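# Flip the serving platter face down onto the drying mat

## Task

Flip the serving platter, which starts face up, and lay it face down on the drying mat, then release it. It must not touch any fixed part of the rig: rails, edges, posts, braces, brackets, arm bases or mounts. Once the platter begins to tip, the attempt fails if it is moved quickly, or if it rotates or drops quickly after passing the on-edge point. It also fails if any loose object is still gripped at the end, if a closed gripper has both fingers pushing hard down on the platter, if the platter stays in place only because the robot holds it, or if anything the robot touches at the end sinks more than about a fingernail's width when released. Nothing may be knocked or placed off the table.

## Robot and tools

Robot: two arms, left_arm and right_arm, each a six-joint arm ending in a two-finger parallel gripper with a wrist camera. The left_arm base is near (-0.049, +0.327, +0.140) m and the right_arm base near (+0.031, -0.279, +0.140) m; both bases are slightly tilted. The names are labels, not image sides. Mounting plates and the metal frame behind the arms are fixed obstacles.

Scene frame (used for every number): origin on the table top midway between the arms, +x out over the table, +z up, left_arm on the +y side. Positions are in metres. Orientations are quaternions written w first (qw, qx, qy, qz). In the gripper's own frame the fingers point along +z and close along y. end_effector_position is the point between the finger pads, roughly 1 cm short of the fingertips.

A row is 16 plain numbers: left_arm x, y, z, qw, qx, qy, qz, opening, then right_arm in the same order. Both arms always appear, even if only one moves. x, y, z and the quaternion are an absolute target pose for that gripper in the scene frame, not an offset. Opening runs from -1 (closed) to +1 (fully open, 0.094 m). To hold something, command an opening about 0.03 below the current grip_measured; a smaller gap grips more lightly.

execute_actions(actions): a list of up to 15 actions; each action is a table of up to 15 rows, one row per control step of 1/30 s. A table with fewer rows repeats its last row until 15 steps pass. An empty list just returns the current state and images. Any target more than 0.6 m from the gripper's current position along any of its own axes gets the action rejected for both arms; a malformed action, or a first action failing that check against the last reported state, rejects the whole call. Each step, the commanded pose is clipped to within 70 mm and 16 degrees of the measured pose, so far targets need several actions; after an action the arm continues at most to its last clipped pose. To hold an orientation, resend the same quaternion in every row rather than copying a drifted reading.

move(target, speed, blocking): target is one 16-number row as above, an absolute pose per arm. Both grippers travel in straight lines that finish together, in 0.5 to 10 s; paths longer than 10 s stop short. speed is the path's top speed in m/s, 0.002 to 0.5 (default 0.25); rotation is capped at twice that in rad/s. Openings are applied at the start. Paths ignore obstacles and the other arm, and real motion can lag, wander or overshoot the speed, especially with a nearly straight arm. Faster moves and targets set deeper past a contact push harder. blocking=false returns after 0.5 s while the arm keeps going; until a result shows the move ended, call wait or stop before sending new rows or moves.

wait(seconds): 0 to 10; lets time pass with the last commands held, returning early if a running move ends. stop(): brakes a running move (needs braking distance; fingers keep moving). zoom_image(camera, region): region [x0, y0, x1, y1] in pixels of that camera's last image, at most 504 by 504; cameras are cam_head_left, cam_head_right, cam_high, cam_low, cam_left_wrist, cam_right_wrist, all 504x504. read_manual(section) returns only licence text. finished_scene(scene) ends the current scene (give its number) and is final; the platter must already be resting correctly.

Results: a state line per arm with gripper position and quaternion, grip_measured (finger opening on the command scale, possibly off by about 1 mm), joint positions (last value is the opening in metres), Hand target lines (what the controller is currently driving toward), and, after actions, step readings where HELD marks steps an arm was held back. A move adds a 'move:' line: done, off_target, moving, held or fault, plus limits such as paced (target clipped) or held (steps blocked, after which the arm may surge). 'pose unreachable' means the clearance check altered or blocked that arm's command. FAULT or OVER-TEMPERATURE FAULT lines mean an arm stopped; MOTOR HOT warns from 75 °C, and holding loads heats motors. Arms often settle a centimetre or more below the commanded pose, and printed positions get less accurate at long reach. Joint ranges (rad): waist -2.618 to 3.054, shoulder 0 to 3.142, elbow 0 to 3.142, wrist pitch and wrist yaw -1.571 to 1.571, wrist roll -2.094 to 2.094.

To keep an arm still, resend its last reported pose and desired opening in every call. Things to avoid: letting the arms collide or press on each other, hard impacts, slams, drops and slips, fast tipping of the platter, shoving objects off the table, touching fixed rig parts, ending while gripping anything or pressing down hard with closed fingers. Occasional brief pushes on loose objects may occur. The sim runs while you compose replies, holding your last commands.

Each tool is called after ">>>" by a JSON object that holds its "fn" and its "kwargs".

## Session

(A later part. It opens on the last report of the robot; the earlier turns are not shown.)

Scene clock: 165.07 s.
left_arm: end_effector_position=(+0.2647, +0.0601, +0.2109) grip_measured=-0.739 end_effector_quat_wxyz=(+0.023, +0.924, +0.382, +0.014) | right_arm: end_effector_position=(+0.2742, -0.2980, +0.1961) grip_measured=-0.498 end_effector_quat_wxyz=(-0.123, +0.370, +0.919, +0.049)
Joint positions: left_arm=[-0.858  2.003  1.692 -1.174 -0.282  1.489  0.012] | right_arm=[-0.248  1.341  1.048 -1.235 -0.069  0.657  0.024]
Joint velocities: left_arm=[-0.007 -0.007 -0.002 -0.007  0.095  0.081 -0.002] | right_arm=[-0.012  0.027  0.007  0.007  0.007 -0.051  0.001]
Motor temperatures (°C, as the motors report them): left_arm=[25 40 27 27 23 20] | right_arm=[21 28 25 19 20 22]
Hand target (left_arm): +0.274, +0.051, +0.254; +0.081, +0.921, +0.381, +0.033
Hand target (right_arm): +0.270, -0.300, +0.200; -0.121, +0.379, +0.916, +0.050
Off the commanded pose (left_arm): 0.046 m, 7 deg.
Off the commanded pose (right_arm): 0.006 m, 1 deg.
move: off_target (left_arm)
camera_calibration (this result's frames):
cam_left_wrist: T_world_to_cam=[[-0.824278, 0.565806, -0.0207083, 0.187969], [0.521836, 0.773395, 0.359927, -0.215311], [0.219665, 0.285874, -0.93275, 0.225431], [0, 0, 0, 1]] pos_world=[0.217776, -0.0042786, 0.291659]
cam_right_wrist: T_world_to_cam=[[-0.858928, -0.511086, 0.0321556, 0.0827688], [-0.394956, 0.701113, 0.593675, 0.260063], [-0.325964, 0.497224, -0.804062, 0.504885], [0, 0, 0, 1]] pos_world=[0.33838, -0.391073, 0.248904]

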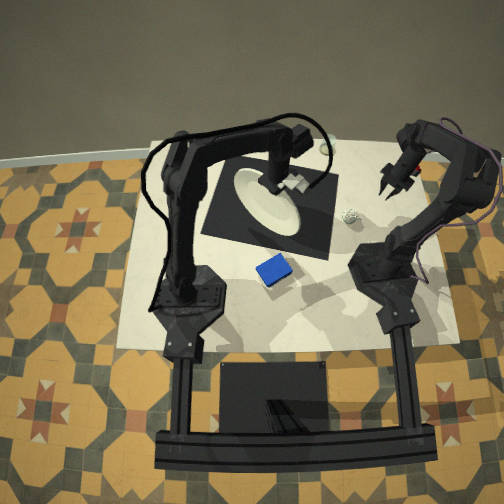

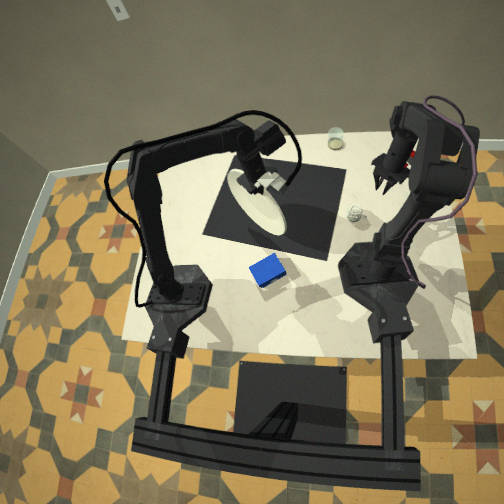

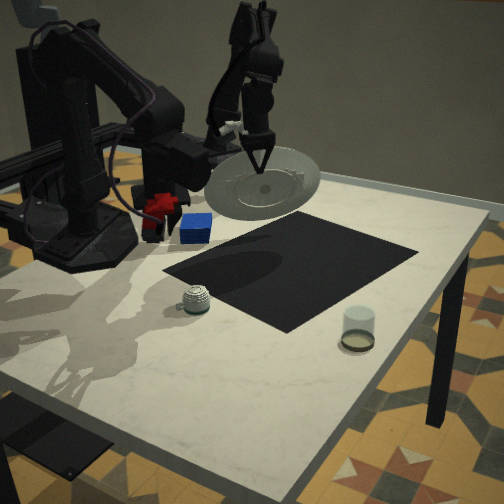

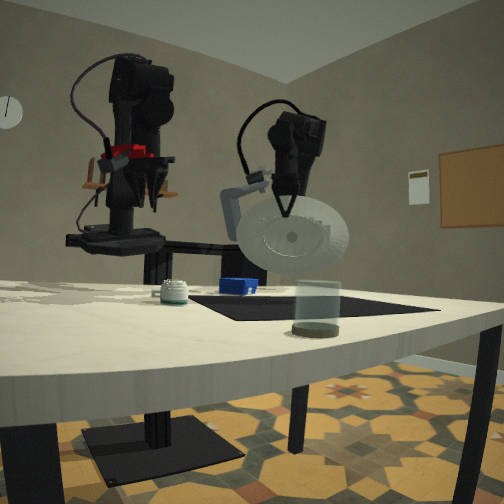

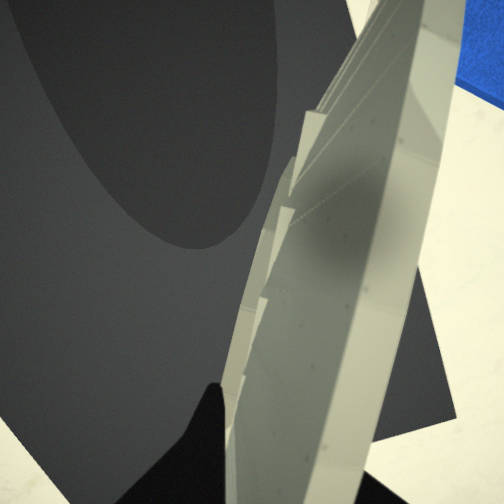

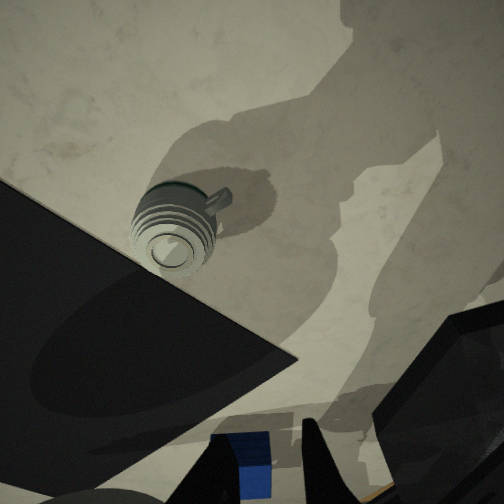

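>>> {"fn": "move", "kwargs": {"target": [0.40,-0.035,0.23,0.354,0.854,0.354,0.147,-0.93,0.27,-0.30,0.2,-0.121,0.379,0.916,0.050,-0.5], "speed": 0.055}}

Scene clock: 180.00 s.
left_arm: end_effector_position=(+0.3658, -0.0075, +0.1722) grip_measured=-0.739 end_effector_quat_wxyz=(+0.260, +0.893, +0.352, +0.103) | right_arm: end_effector_position=(+0.2742, -0.2980, +0.1961) grip_measured=-0.498 end_effector_quat_wxyz=(-0.123, +0.370, +0.919, +0.049)
Joint positions: left_arm=[-0.744  2.05   1.484 -0.364 -0.192  1.761  0.012] | right_arm=[-0.248  1.341  1.048 -1.235 -0.069  0.657  0.024]
Joint velocities: left_arm=[-0.007 -0.002 -0.002 -0.022  0.051  0.022  0.001] | right_arm=[-0.002 -0.007  0.002  0.051 -0.066  0.007  0.001]
Motor temperatures (°C, as the motors report them): left_arm=[25 41 27 28 23 20] | right_arm=[21 28 25 19 20 22]
Hand target (left_arm): +0.395, -0.030, +0.231; +0.354, +0.856, +0.348, +0.144
Hand target (right_arm): +0.270, -0.300, +0.200; -0.121, +0.379, +0.916, +0.050
Off the commanded pose (left_arm): 0.073 m, 13 deg.
Off the commanded pose (right_arm): 0.006 m, 1 deg.
move: off_target (left_arm)
camera_calibration (this result's frames):
cam_left_wrist: T_world_to_cam=[[-0.711305, 0.49379, -0.500216, 0.349374], [0.447788, 0.866902, 0.219014, -0.14978], [0.541785, -0.0682047, -0.837745, 0.049538], [0, 0, 0, 1]] pos_world=[0.288742, -0.0392947, 0.249067]
cam_right_wrist: T_world_to_cam=[[-0.858928, -0.511086, 0.0321556, 0.0827688], [-0.394956, 0.701113, 0.593675, 0.260063], [-0.325964, 0.497224, -0.804062, 0.504885], [0, 0, 0, 1]] pos_world=[0.33838, -0.391073, 0.248904]

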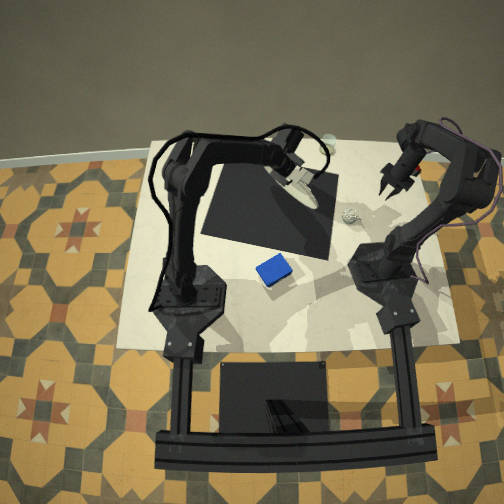

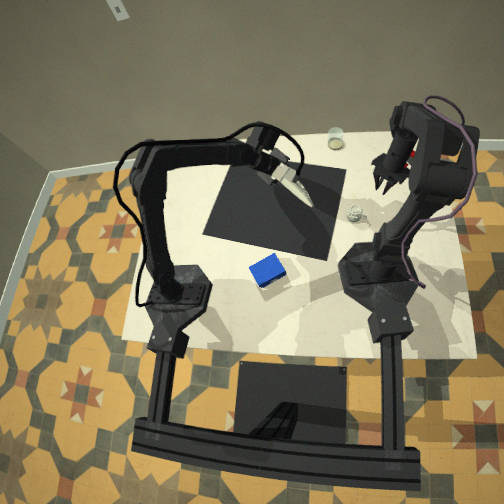

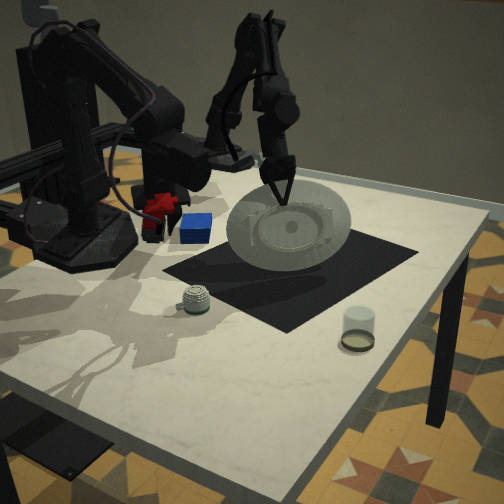

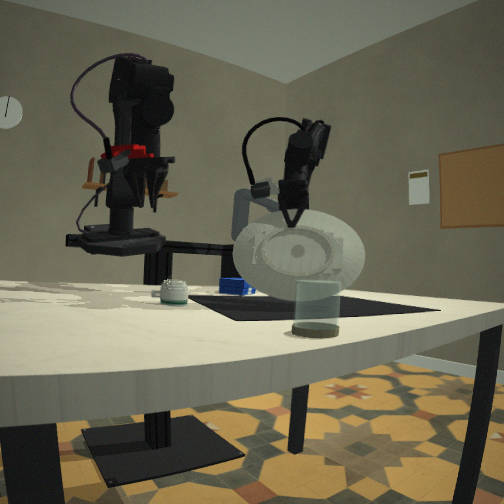

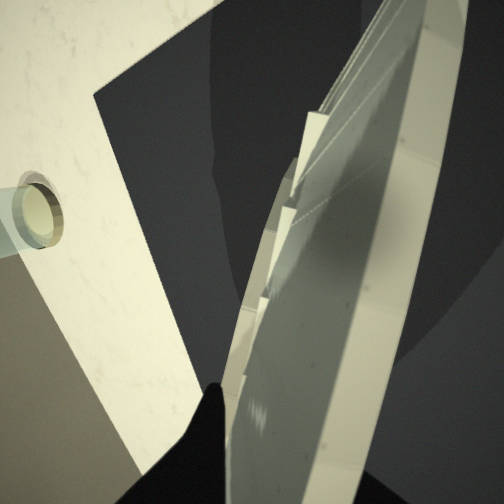

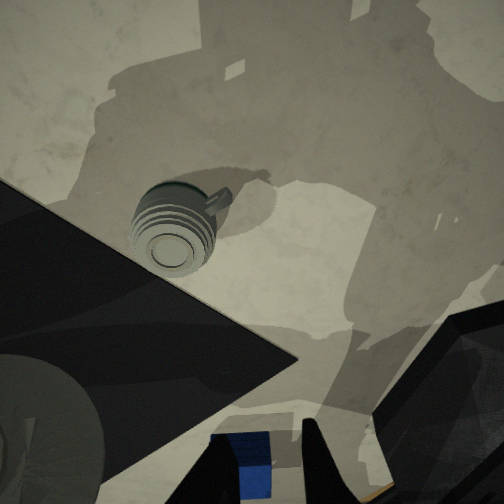

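>>> {"fn": "move", "kwargs": {"target": [0.385,-0.025,0.205,0.448,0.8085,0.335,0.186,-0.93,0.27,-0.30,0.2,-0.121,0.379,0.916,0.050,-0.5], "speed": 0.04}}

Scene clock: 191.33 s.
left_arm: end_effector_position=(+0.3489, +0.0014, +0.1556) grip_measured=-0.740 end_effector_quat_wxyz=(+0.343, +0.864, +0.338, +0.146) | right_arm: end_effector_position=(+0.2742, -0.2980, +0.1961) grip_measured=-0.498 end_effector_quat_wxyz=(-0.123, +0.370, +0.919, +0.049)
Joint positions: left_arm=[-0.735  1.953  1.113  0.111 -0.162  1.814  0.012] | right_arm=[-0.248  1.341  1.048 -1.235 -0.069  0.657  0.024]
Joint velocities: left_arm=[ 0.007 -0.027  0.007  0.007 -0.051  0.081 -0.001] | right_arm=[ 0.002  0.007 -0.017  0.022  0.007  0.081 -0.   ]
Motor temperatures (°C, as the motors report them): left_arm=[25 40 27 33 23 20] | right_arm=[21 28 26 19 20 22]
Hand target (left_arm): +0.380, -0.018, +0.209; +0.441, +0.814, +0.331, +0.184
Hand target (right_arm): +0.270, -0.300, +0.200; -0.121, +0.379, +0.916, +0.050
Off the commanded pose (left_arm): 0.067 m, 14 deg.
Off the commanded pose (right_arm): 0.006 m, 1 deg.
move: off_target (left_arm)
camera_calibration (this result's frames):
cam_left_wrist: T_world_to_cam=[[-0.623978, 0.418023, -0.660234, 0.319208], [0.418116, 0.892374, 0.169845, -0.128355], [0.660175, -0.170074, -0.731604, -0.0122469], [0, 0, 0, 1]] pos_world=[0.260931, -0.0209783, 0.223593]
cam_right_wrist: T_world_to_cam=[[-0.858928, -0.511086, 0.0321556, 0.0827688], [-0.394956, 0.701113, 0.593675, 0.260063], [-0.325964, 0.497224, -0.804062, 0.504885], [0, 0, 0, 1]] pos_world=[0.33838, -0.391073, 0.248904]

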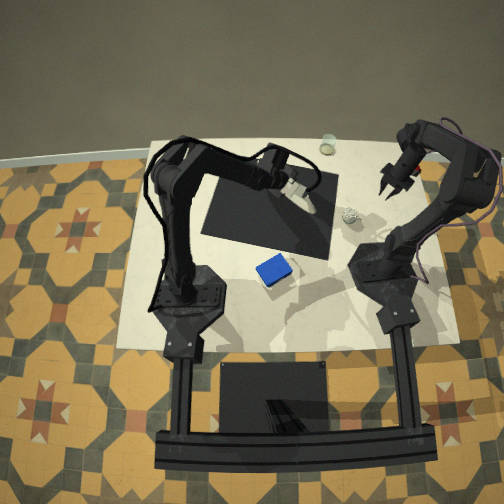

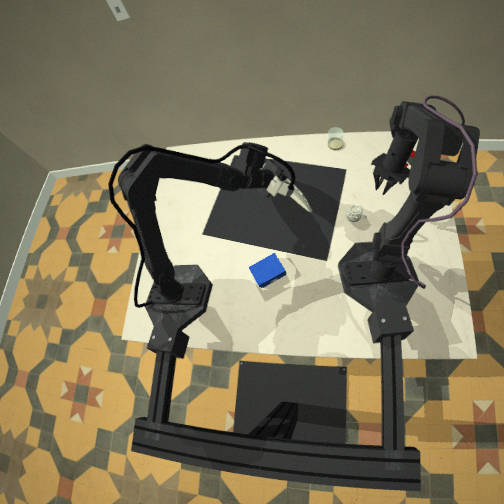

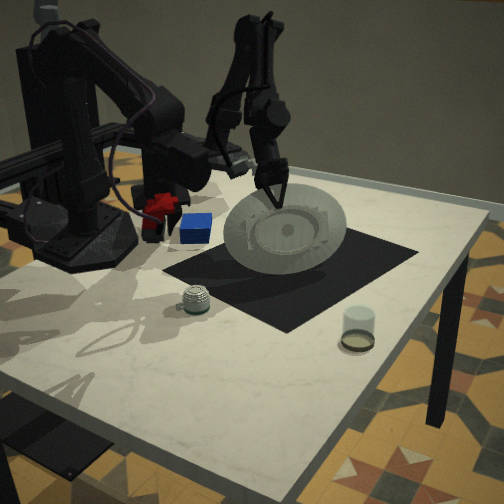

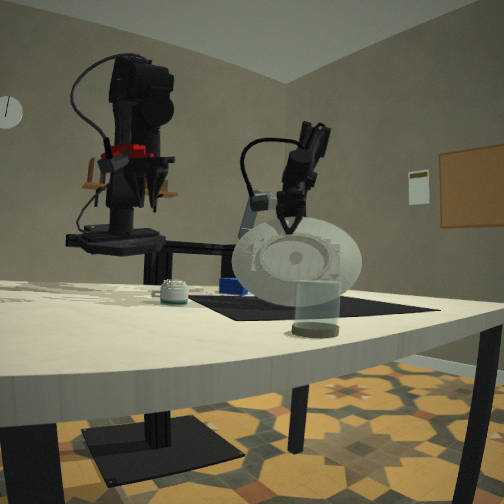

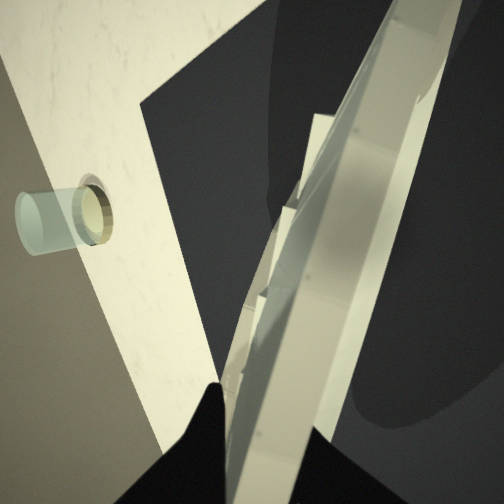

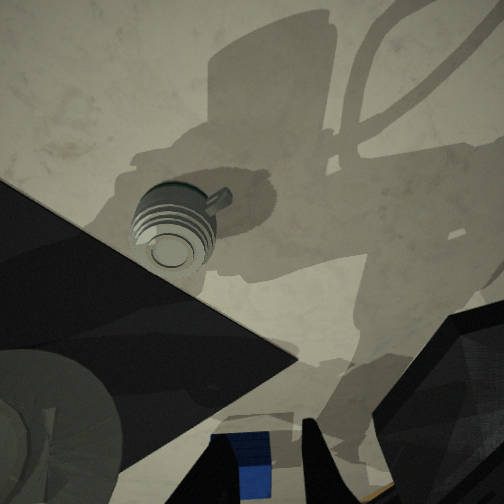

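>>> {"fn": "move", "kwargs": {"target": [0.355,-0.002,0.19,0.563,0.733,0.304,0.233,-0.93,0.27,-0.30,0.2,-0.121,0.379,0.916,0.050,-0.5], "speed": 0.04}}

Scene clock: 214.37 s.
left_arm: end_effector_position=(+0.3308, +0.0158, +0.1316) grip_measured=-0.745 end_effector_quat_wxyz=(+0.472, +0.798, +0.322, +0.193) | right_arm: end_effector_position=(+0.2742, -0.2980, +0.1961) grip_measured=-0.498 end_effector_quat_wxyz=(-0.123, +0.370, +0.919, +0.049)
Joint positions: left_arm=[-0.681  2.038  0.746  0.862 -0.039  1.85   0.012] | right_arm=[-0.248  1.341  1.048 -1.235 -0.069  0.657  0.024]
Joint velocities: left_arm=[ 0.012  0.017 -0.017  0.051 -0.11  -0.022 -0.001] | right_arm=[-0.012  0.002  0.012 -0.007  0.022  0.007  0.   ]
Motor temperatures (°C, as the motors report them): left_arm=[24 38 26 41 23 20] | right_arm=[21 28 26 19 20 22]
Hand target (left_arm): +0.351, +0.002, +0.191; +0.558, +0.739, +0.299, +0.231
Hand target (right_arm): +0.270, -0.300, +0.200; -0.121, +0.379, +0.916, +0.050
Off the commanded pose (left_arm): 0.066 m, 14 deg.
Off the commanded pose (right_arm): 0.006 m, 1 deg.
move: off_target (left_arm)
camera_calibration (this result's frames):
cam_left_wrist: T_world_to_cam=[[-0.477418, 0.234418, -0.84683, 0.265068], [0.38662, 0.921492, 0.0371205, -0.10209], [0.789048, -0.309679, -0.530567, -0.0823221], [0, 0, 0, 1]] pos_world=[0.230974, 0.00644542, 0.18458]
cam_right_wrist: T_world_to_cam=[[-0.858928, -0.511086, 0.0321556, 0.0827688], [-0.394956, 0.701113, 0.593675, 0.260063], [-0.325964, 0.497224, -0.804062, 0.504885], [0, 0, 0, 1]] pos_world=[0.33838, -0.391073, 0.248904]

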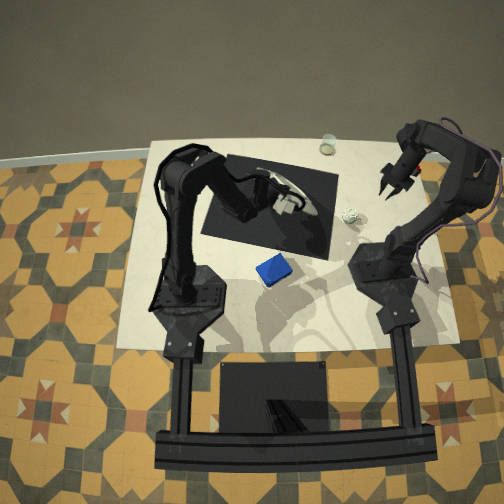

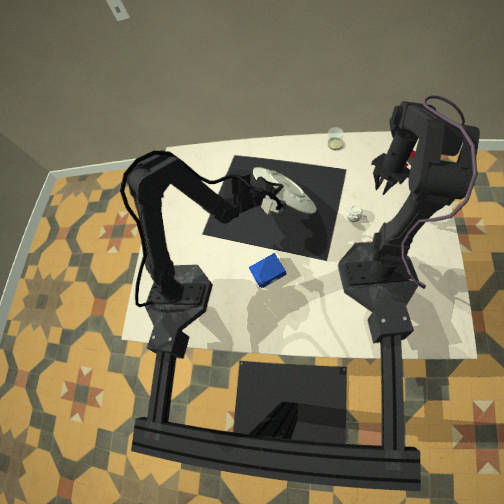

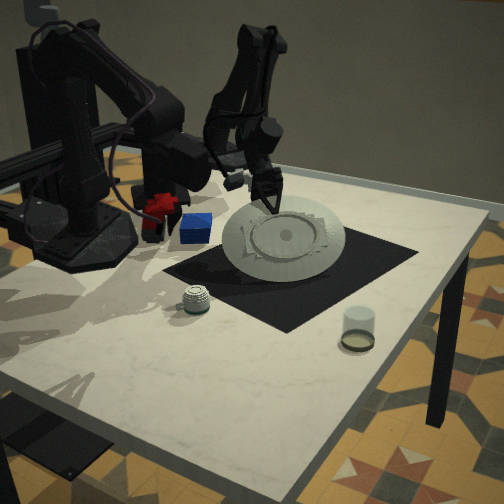

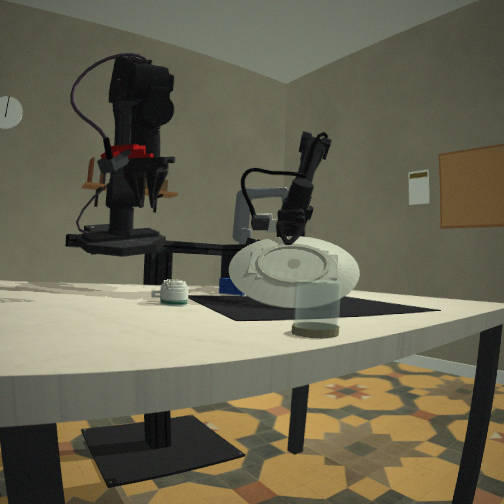

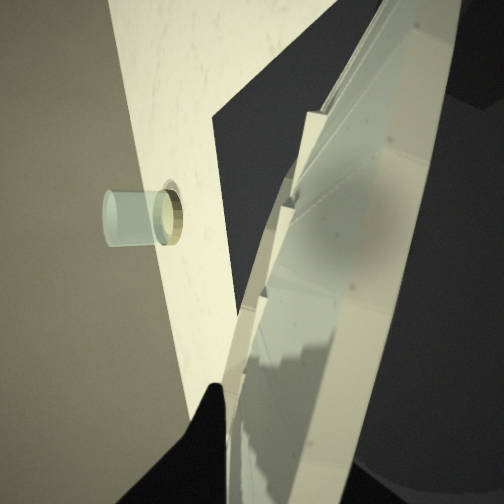

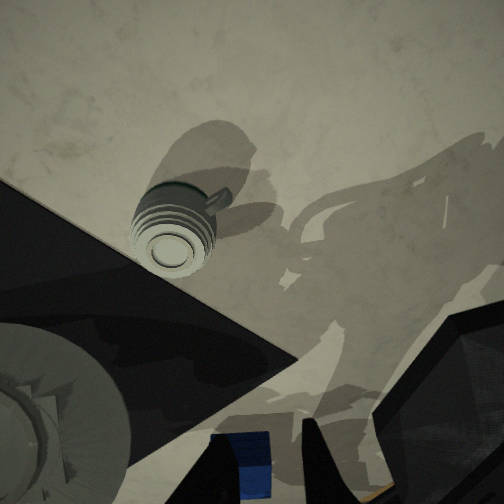

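>>> {"fn": "move", "kwargs": {"target": [0.325,0.02,0.115,0.563,0.733,0.304,0.233,-0.93,0.27,-0.30,0.2,-0.121,0.379,0.916,0.050,-0.5], "speed": 0.01}}

Scene clock: 229.63 s.
left_arm: end_effector_position=(+0.3194, +0.0201, +0.1117) grip_measured=-0.745 end_effector_quat_wxyz=(+0.534, +0.757, +0.309, +0.217) | right_arm: end_effector_position=(+0.2742, -0.2980, +0.1961) grip_measured=-0.498 end_effector_quat_wxyz=(-0.123, +0.370, +0.919, +0.049)
Joint positions: left_arm=[-0.654  2.246  0.659  1.311  0.028  1.854  0.012] | right_arm=[-0.248  1.341  1.048 -1.235 -0.069  0.657  0.024]
Joint velocities: left_arm=[-0.012 -0.012  0.032  0.051  0.007 -0.007  0.001] | right_arm=[ 0.007 -0.012  0.007  0.037  0.037 -0.007  0.   ]
Motor temperatures (°C, as the motors report them): left_arm=[24 36 25 40 23 20] | right_arm=[21 28 26 19 20 22]
Hand target (left_arm): +0.326, +0.019, +0.118; +0.548, +0.745, +0.306, +0.227
Hand target (right_arm): +0.271, -0.300, +0.199; -0.121, +0.378, +0.917, +0.050
Off the commanded pose (left_arm): 0.007 m, 5 deg.
Off the commanded pose (right_arm): 0.006 m, 1 deg.
move: off_target (left_arm; path cut at 10 s)
camera_calibration (this result's frames):
cam_left_wrist: T_world_to_cam=[[-0.38384, 0.129291, -0.914303, 0.221489], [0.381287, 0.923989, -0.0294097, -0.0918272], [0.841004, -0.359901, -0.403961, -0.112218], [0, 0, 0, 1]] pos_world=[0.214405, 0.0158233, 0.154475]
cam_right_wrist: T_world_to_cam=[[-0.858928, -0.511086, 0.0321556, 0.0827688], [-0.394956, 0.701113, 0.593675, 0.260063], [-0.325964, 0.497224, -0.804062, 0.504885], [0, 0, 0, 1]] pos_world=[0.33838, -0.391073, 0.248904]

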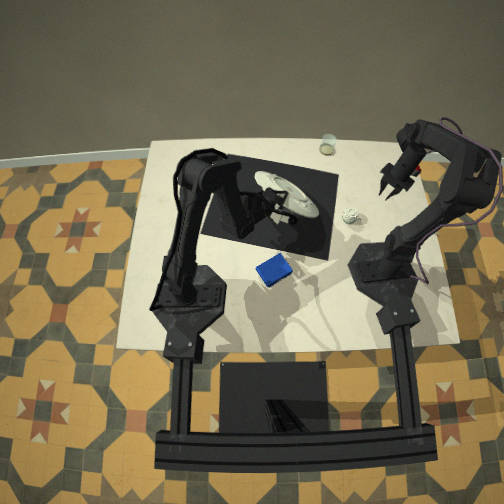

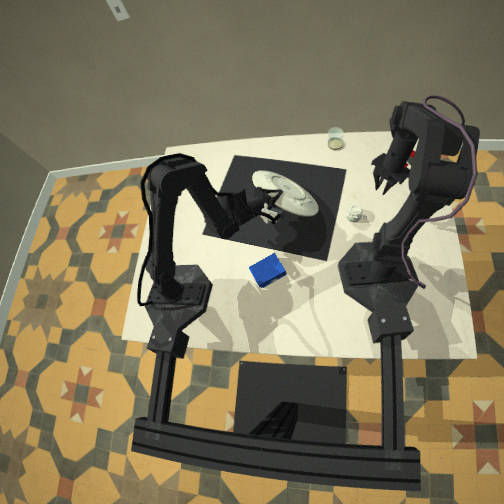

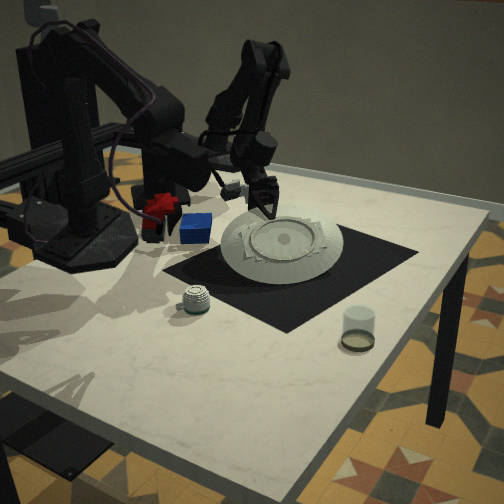

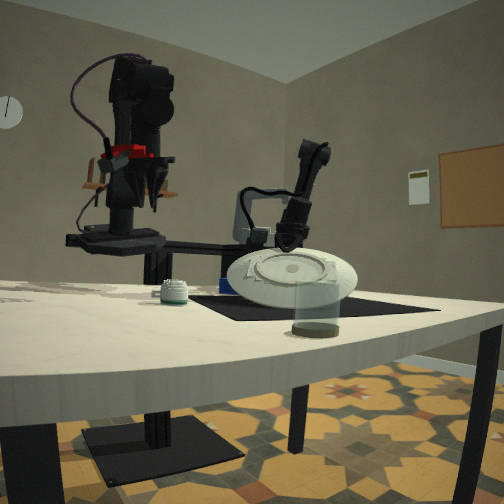

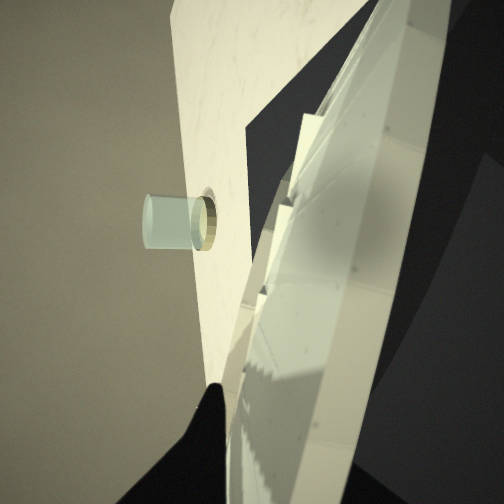

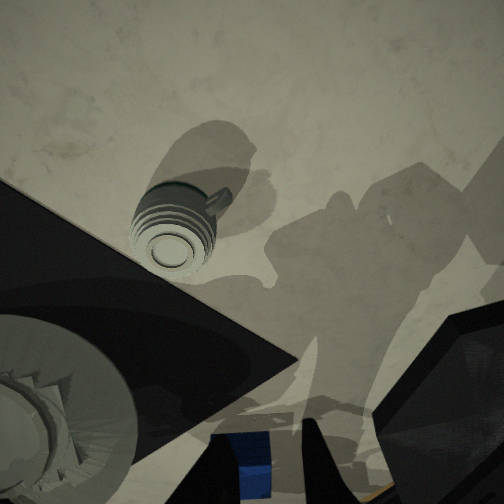

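>>> {"fn": "execute_actions", "kwargs": {"actions": [[[0.324,0.02,0.118,0.548,0.745,0.306,0.227,-0.80,0.27,-0.30,0.2,-0.121,0.379,0.916,0.050,-0.5]],[[0.324,0.02,0.118,0.548,0.745,0.306,0.227,-0.755,0.27,-0.30,0.2,-0.121,0.379,0.916,0.050,-0.5]],[[0.324,0.02,0.118,0.548,0.745,0.306,0.227,-0.73,0.27,-0.30,0.2,-0.121,0.379,0.916,0.050,-0.5]],[[0.324,0.02,0.118,0.548,0.745,0.306,0.227,-0.69,0.27,-0.30,0.2,-0.121,0.379,0.916,0.050,-0.5]],[[0.324,0.02,0.118,0.548,0.745,0.306,0.227,-0.64,0.27,-0.30,0.2,-0.121,0.379,0.916,0.050,-0.5]],[[0.324,0.02,0.118,0.548,0.745,0.306,0.227,-0.58,0.27,-0.30,0.2,-0.121,0.379,0.916,0.050,-0.5]],[[0.324,0.02,0.118,0.548,0.745,0.306,0.227,-0.52,0.27,-0.30,0.2,-0.121,0.379,0.916,0.050,-0.5]],[[0.324,0.02,0.118,0.548,0.745,0.306,0.227,-0.45,0.27,-0.30,0.2,-0.121,0.379,0.916,0.050,-0.5]],[[0.324,0.02,0.118,0.548,0.745,0.306,0.227,-0.38,0.27,-0.30,0.2,-0.121,0.379,0.916,0.050,-0.5]],[[0.324,0.02,0.118,0.548,0.745,0.306,0.227,-0.31,0.27,-0.30,0.2,-0.121,0.379,0.916,0.050,-0.5]],[[0.324,0.02,0.118,0.548,0.745,0.306,0.227,-0.24,0.27,-0.30,0.2,-0.121,0.379,0.916,0.050,-0.5]],[[0.324,0.02,0.118,0.548,0.745,0.306,0.227,-0.17,0.27,-0.30,0.2,-0.121,0.379,0.916,0.050,-0.5]],[[0.324,0.02,0.118,0.548,0.745,0.306,0.227,-0.10,0.27,-0.30,0.2,-0.121,0.379,0.916,0.050,-0.5]]]}}

Scene clock: 249.83 s.
left_arm: end_effector_position=(+0.3192, +0.0227, +0.1066) grip_measured=-0.103 end_effector_quat_wxyz=(+0.528, +0.760, +0.312, +0.216) | right_arm: end_effector_position=(+0.2742, -0.2980, +0.1961) grip_measured=-0.498 end_effector_quat_wxyz=(-0.123, +0.370, +0.919, +0.049)
Joint positions: left_arm=[-0.648  2.254  0.658  1.307  0.026  1.854  0.042] | right_arm=[-0.248  1.341  1.048 -1.235 -0.069  0.657  0.024]
Joint velocities: left_arm=[-0.012 -0.007 -0.007  0.007  0.007 -0.022 -0.   ] | right_arm=[-0.007 -0.017 -0.007 -0.037  0.066 -0.037 -0.   ]
Motor temperatures (°C, as the motors report them): left_arm=[24 35 25 39 23 20] | right_arm=[21 28 26 19 20 22]
Hand target (left_arm): +0.324, +0.020, +0.118; +0.547, +0.745, +0.306, +0.227
Hand target (right_arm): +0.270, -0.300, +0.200; -0.121, +0.379, +0.916, +0.050
Off the commanded pose (left_arm): 0.013 m, 3 deg.
Off the commanded pose (right_arm): 0.006 m, 1 deg.
Step readings (end_effector_position; steps 1 to 15: 1st action; 16 to 30: 2nd action; 31 to 45: 3rd action; 46 to 60: 4th action; 61 to 75: 5th action; 76 to 90: 6th action; 91 to 105: 7th action; 106 to 120: 8th action; 121 to 135: 9th action; 136 to 150: 10th action; 151 to 165: 11th action; 166 to 180: 12th action; 181 to 195: 13th action):
0: left_arm (+0.3193, +0.0201, +0.1116) | right_arm (+0.2742, -0.2980, +0.1961)
1: left_arm (+0.3194, +0.0201, +0.1117) | right_arm (+0.2742, -0.2980, +0.1961)
2: left_arm (+0.3194, +0.0201, +0.1117) | right_arm (+0.2742, -0.2980, +0.1961)
4: left_arm (+0.3194, +0.0201, +0.1117) | right_arm (+0.2742, -0.2980, +0.1961)
8: left_arm (+0.3194, +0.0201, +0.1117) | right_arm (+0.2742, -0.2980, +0.1961)
15: left_arm (+0.3194, +0.0201, +0.1117) | right_arm (+0.2742, -0.2980, +0.1961)
16: left_arm (+0.3194, +0.0201, +0.1117) | right_arm (+0.2742, -0.2980, +0.1961)
17: left_arm (+0.3194, +0.0201, +0.1117) | right_arm (+0.2742, -0.2980, +0.1961)
19: left_arm (+0.3194, +0.0201, +0.1117) | right_arm (+0.2742, -0.2980, +0.1961)
23: left_arm (+0.3194, +0.0201, +0.1117) | right_arm (+0.2742, -0.2980, +0.1961)
30: left_arm (+0.3194, +0.0201, +0.1117) | right_arm (+0.2742, -0.2980, +0.1961)
31: left_arm (+0.3194, +0.0201, +0.1118) | right_arm (+0.2742, -0.2980, +0.1961)
32: left_arm (+0.3194, +0.0201, +0.1119) | right_arm (+0.2742, -0.2980, +0.1961)
34: left_arm (+0.3194, +0.0201, +0.1119) | right_arm (+0.2742, -0.2980, +0.1961)
38: left_arm (+0.3194, +0.0201, +0.1119) | right_arm (+0.2742, -0.2980, +0.1961)
45: left_arm (+0.3194, +0.0201, +0.1119) | right_arm (+0.2742, -0.2980, +0.1961)
46: left_arm (+0.3194, +0.0201, +0.1119) | right_arm (+0.2742, -0.2980, +0.1961)
47: left_arm (+0.3194, +0.0201, +0.1119) | right_arm (+0.2742, -0.2980, +0.1961)
49: left_arm (+0.3191, +0.0205, +0.1101) | right_arm (+0.2742, -0.2980, +0.1961)
53: left_arm (+0.3179, +0.0208, +0.1077) | right_arm (+0.2742, -0.2980, +0.1961)
60: left_arm (+0.3178, +0.0208, +0.1074) | right_arm (+0.2742, -0.2980, +0.1961)
61: left_arm (+0.3178, +0.0208, +0.1073) | right_arm (+0.2742, -0.2980, +0.1961)
62: left_arm (+0.3180, +0.0211, +0.1072) | right_arm (+0.2742, -0.2980, +0.1961)
64: left_arm (+0.3184, +0.0216, +0.1070) | right_arm (+0.2742, -0.2980, +0.1961)
68: left_arm (+0.3189, +0.0223, +0.1067) | right_arm (+0.2742, -0.2980, +0.1961)
75: left_arm (+0.3190, +0.0224, +0.1067) | right_arm (+0.2742, -0.2980, +0.1961)
76: left_arm (+0.3190, +0.0224, +0.1067) | right_arm (+0.2742, -0.2980, +0.1961)
77: left_arm (+0.3190, +0.0224, +0.1067) | right_arm (+0.2742, -0.2980, +0.1961)
79: left_arm (+0.3190, +0.0224, +0.1067) | right_arm (+0.2742, -0.2980, +0.1961)
83: left_arm (+0.3190, +0.0224, +0.1067) | right_arm (+0.2742, -0.2980, +0.1961)
90: left_arm (+0.3190, +0.0224, +0.1067) | right_arm (+0.2742, -0.2980, +0.1961)
91: left_arm (+0.3191, +0.0225, +0.1068) | right_arm (+0.2742, -0.2980, +0.1961)
92: left_arm (+0.3191, +0.0225, +0.1068) | right_arm (+0.2742, -0.2980, +0.1961)
94: left_arm (+0.3191, +0.0225, +0.1068) | right_arm (+0.2742, -0.2980, +0.1961)
98: left_arm (+0.3191, +0.0225, +0.1068) | right_arm (+0.2742, -0.2980, +0.1961)
105: left_arm (+0.3191, +0.0225, +0.1068) | right_arm (+0.2742, -0.2980, +0.1961)
106: left_arm (+0.3191, +0.0225, +0.1068) | right_arm (+0.2742, -0.2980, +0.1961)
107: left_arm (+0.3191, +0.0225, +0.1068) | right_arm (+0.2742, -0.2980, +0.1961)
109: left_arm (+0.3191, +0.0225, +0.1068) | right_arm (+0.2742, -0.2980, +0.1961)
113: left_arm (+0.3191, +0.0225, +0.1068) | right_arm (+0.2742, -0.2980, +0.1961)
120: left_arm (+0.3191, +0.0225, +0.1068) | right_arm (+0.2742, -0.2980, +0.1961)
121: left_arm (+0.3191, +0.0225, +0.1068) | right_arm (+0.2742, -0.2980, +0.1961)
122: left_arm (+0.3191, +0.0225, +0.1068) | right_arm (+0.2742, -0.2980, +0.1961)
124: left_arm (+0.3191, +0.0225, +0.1068) | right_arm (+0.2742, -0.2980, +0.1961)
128: left_arm (+0.3191, +0.0225, +0.1068) | right_arm (+0.2742, -0.2980, +0.1961)
135: left_arm (+0.3191, +0.0225, +0.1068) | right_arm (+0.2742, -0.2980, +0.1961)
136: left_arm (+0.3192, +0.0225, +0.1067) | right_arm (+0.2742, -0.2980, +0.1961)
137: left_arm (+0.3192, +0.0225, +0.1067) | right_arm (+0.2742, -0.2980, +0.1961)
139: left_arm (+0.3192, +0.0225, +0.1067) | right_arm (+0.2742, -0.2980, +0.1961)
143: left_arm (+0.3192, +0.0225, +0.1067) | right_arm (+0.2742, -0.2980, +0.1961)
150: left_arm (+0.3192, +0.0225, +0.1067) | right_arm (+0.2742, -0.2980, +0.1961)
151: left_arm (+0.3192, +0.0225, +0.1067) | right_arm (+0.2742, -0.2980, +0.1961)
152: left_arm (+0.3192, +0.0225, +0.1067) | right_arm (+0.2742, -0.2980, +0.1961)
154: left_arm (+0.3192, +0.0225, +0.1067) | right_arm (+0.2742, -0.2980, +0.1961)
158: left_arm (+0.3192, +0.0225, +0.1067) | right_arm (+0.2742, -0.2980, +0.1961)
165: left_arm (+0.3192, +0.0225, +0.1067) | right_arm (+0.2742, -0.2980, +0.1961)
166: left_arm (+0.3192, +0.0226, +0.1067) | right_arm (+0.2742, -0.2980, +0.1961)
167: left_arm (+0.3192, +0.0226, +0.1067) | right_arm (+0.2742, -0.2980, +0.1961)
169: left_arm (+0.3192, +0.0226, +0.1067) | right_arm (+0.2742, -0.2980, +0.1961)
173: left_arm (+0.3192, +0.0226, +0.1067) | right_arm (+0.2742, -0.2980, +0.1961)
180: left_arm (+0.3192, +0.0226, +0.1067) | right_arm (+0.2742, -0.2980, +0.1961)
181: left_arm (+0.3192, +0.0226, +0.1067) | right_arm (+0.2742, -0.2980, +0.1961)
182: left_arm (+0.3192, +0.0226, +0.1067) | right_arm (+0.2742, -0.2980, +0.1961)
184: left_arm (+0.3192, +0.0227, +0.1066) | right_arm (+0.2742, -0.2980, +0.1961)
Lines left out of this list: 2.
camera_calibration (this result's frames):
cam_left_wrist: T_world_to_cam=[[-0.39334, 0.136484, -0.909206, 0.21878], [0.377303, 0.925772, -0.0242579, -0.0936493], [0.838407, -0.352587, -0.415639, -0.111345], [0, 0, 0, 1]] pos_world=[0.214741, 0.0175793, 0.150365]
cam_right_wrist: T_world_to_cam=[[-0.858928, -0.511086, 0.0321556, 0.0827688], [-0.394956, 0.701113, 0.593675, 0.260063], [-0.325964, 0.497224, -0.804062, 0.504885], [0, 0, 0, 1]] pos_world=[0.33838, -0.391073, 0.248904]

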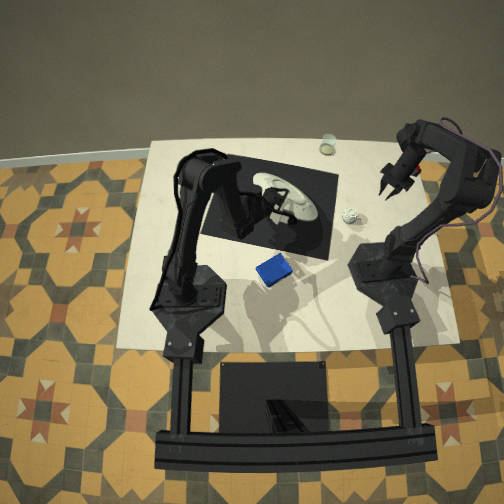

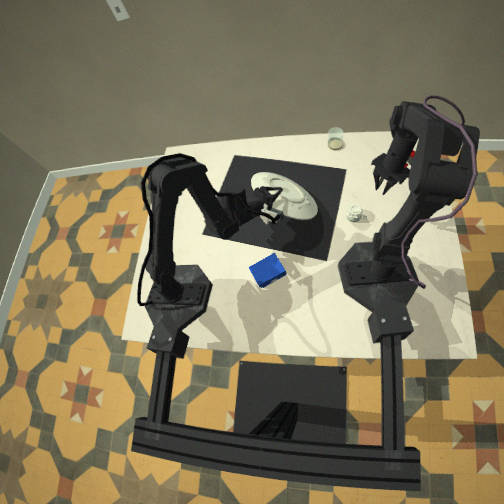

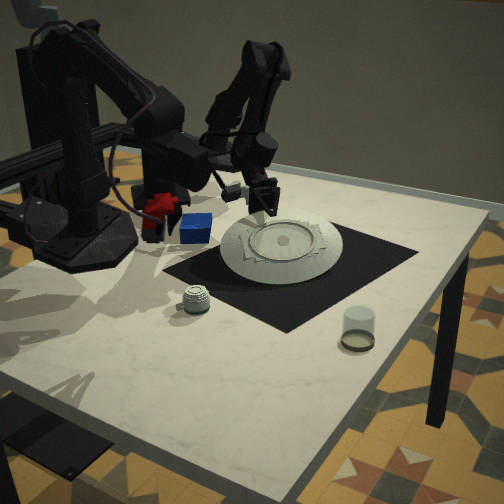

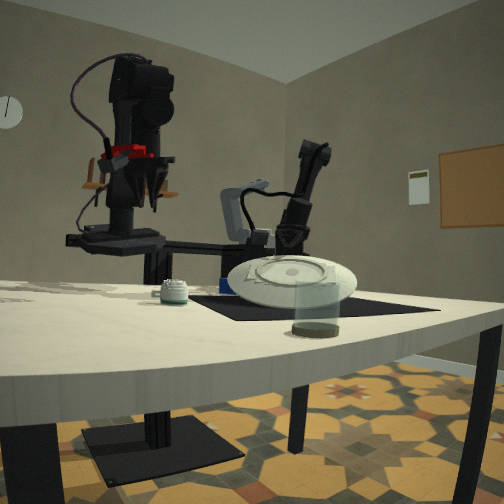

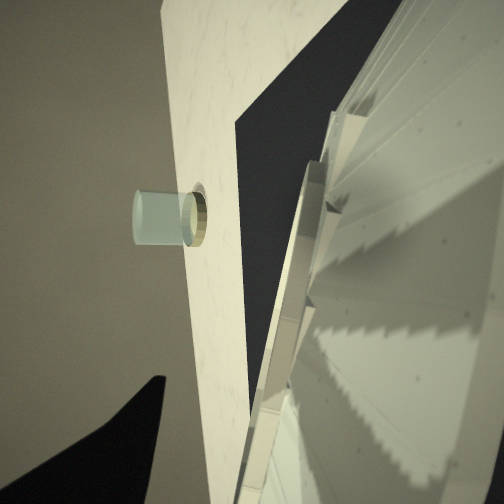

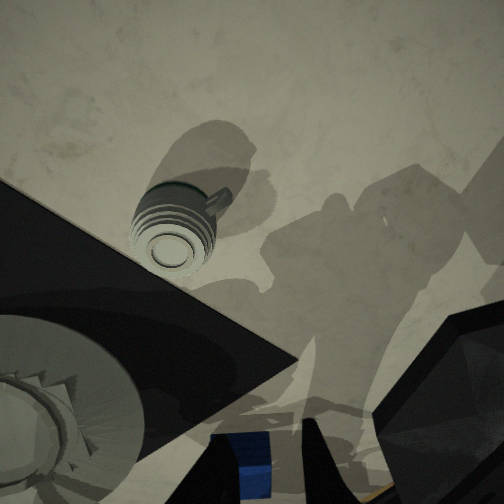

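>>> {"fn": "move", "kwargs": {"target": [0.305,0.038,0.058,0.462,0.800,0.332,0.1915,-0.08,0.27,-0.30,0.2,-0.121,0.379,0.916,0.050,-0.5], "speed": 0.013}}

Scene clock: 261.20 s.
left_arm: end_effector_position=(+0.2980, +0.0397, +0.0481) grip_measured=-0.082 end_effector_quat_wxyz=(+0.446, +0.811, +0.335, +0.177) | right_arm: end_effector_position=(+0.2742, -0.2980, +0.1961) grip_measured=-0.498 end_effector_quat_wxyz=(-0.123, +0.370, +0.919, +0.049)
Joint positions: left_arm=[-0.63   2.305  0.658  1.153 -0.01   1.854  0.043] | right_arm=[-0.248  1.341  1.048 -1.235 -0.069  0.657  0.024]
Joint velocities: left_arm=[ 0.007 -0.012 -0.012 -0.007 -0.007  0.022  0.   ] | right_arm=[ 0.007 -0.012  0.022  0.037  0.051 -0.007 -0.   ]
Motor temperatures (°C, as the motors report them): left_arm=[24 35 25 39 23 20] | right_arm=[21 28 26 19 20 22]
Hand target (left_arm): +0.304, +0.039, +0.058; +0.462, +0.800, +0.333, +0.191
Hand target (right_arm): +0.270, -0.300, +0.200; -0.121, +0.379, +0.916, +0.050
Off the commanded pose (left_arm): 0.012 m, 3 deg.
Off the commanded pose (right_arm): 0.006 m, 1 deg.
move: off_target (left_arm)
camera_calibration (this result's frames):
cam_left_wrist: T_world_to_cam=[[-0.528105, 0.262287, -0.807658, 0.185183], [0.381972, 0.922824, 0.049927, -0.107586], [0.758421, -0.282135, -0.587534, -0.0825598], [0, 0, 0, 1]] pos_world=[0.201506, 0.0274192, 0.106429]
cam_right_wrist: T_world_to_cam=[[-0.858928, -0.511086, 0.0321556, 0.0827688], [-0.394956, 0.701113, 0.593675, 0.260063], [-0.325964, 0.497224, -0.804062, 0.504885], [0, 0, 0, 1]] pos_world=[0.33838, -0.391073, 0.248904]

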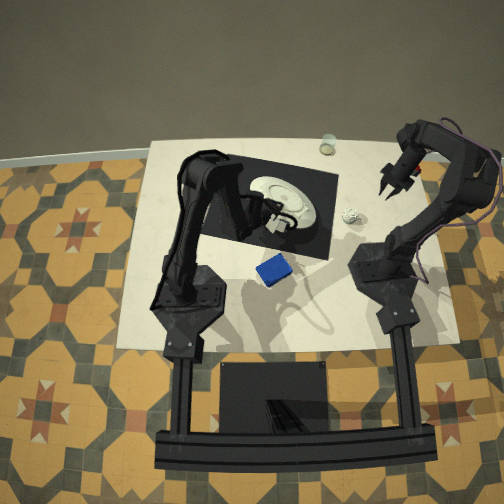

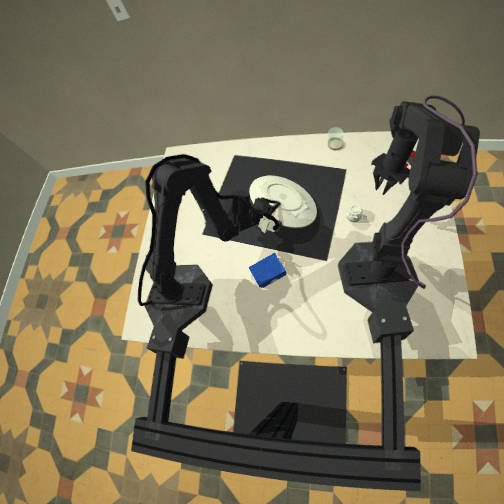

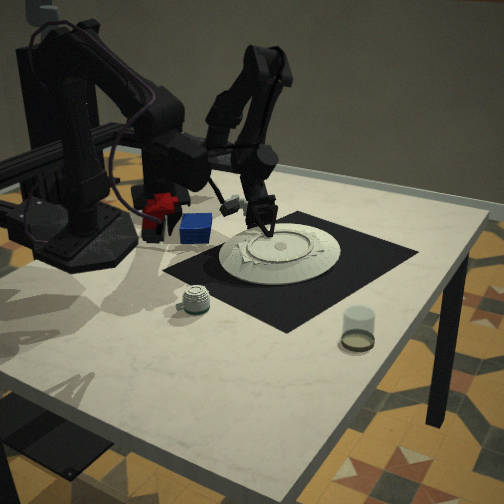

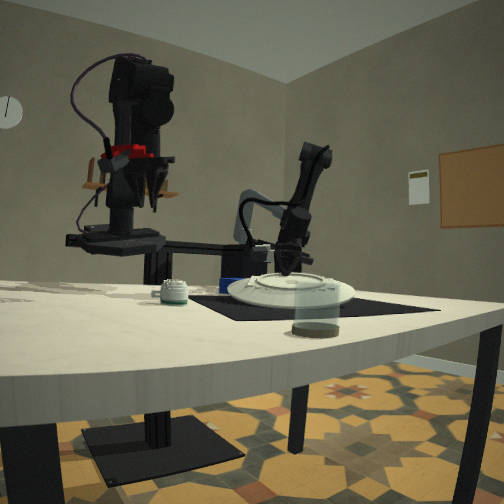

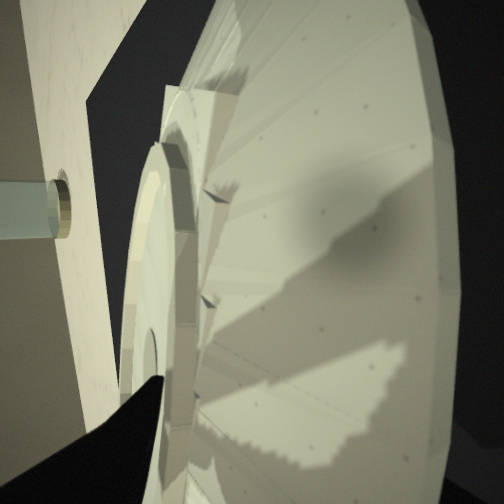

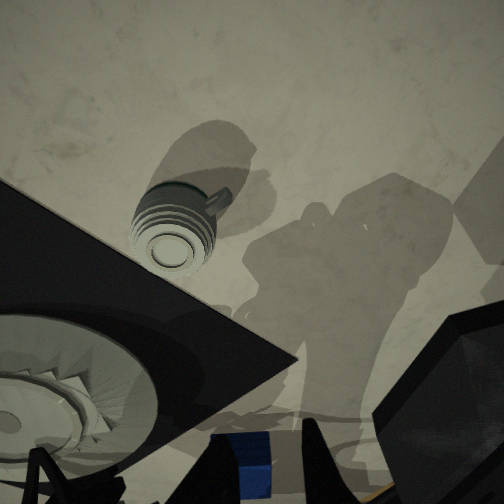

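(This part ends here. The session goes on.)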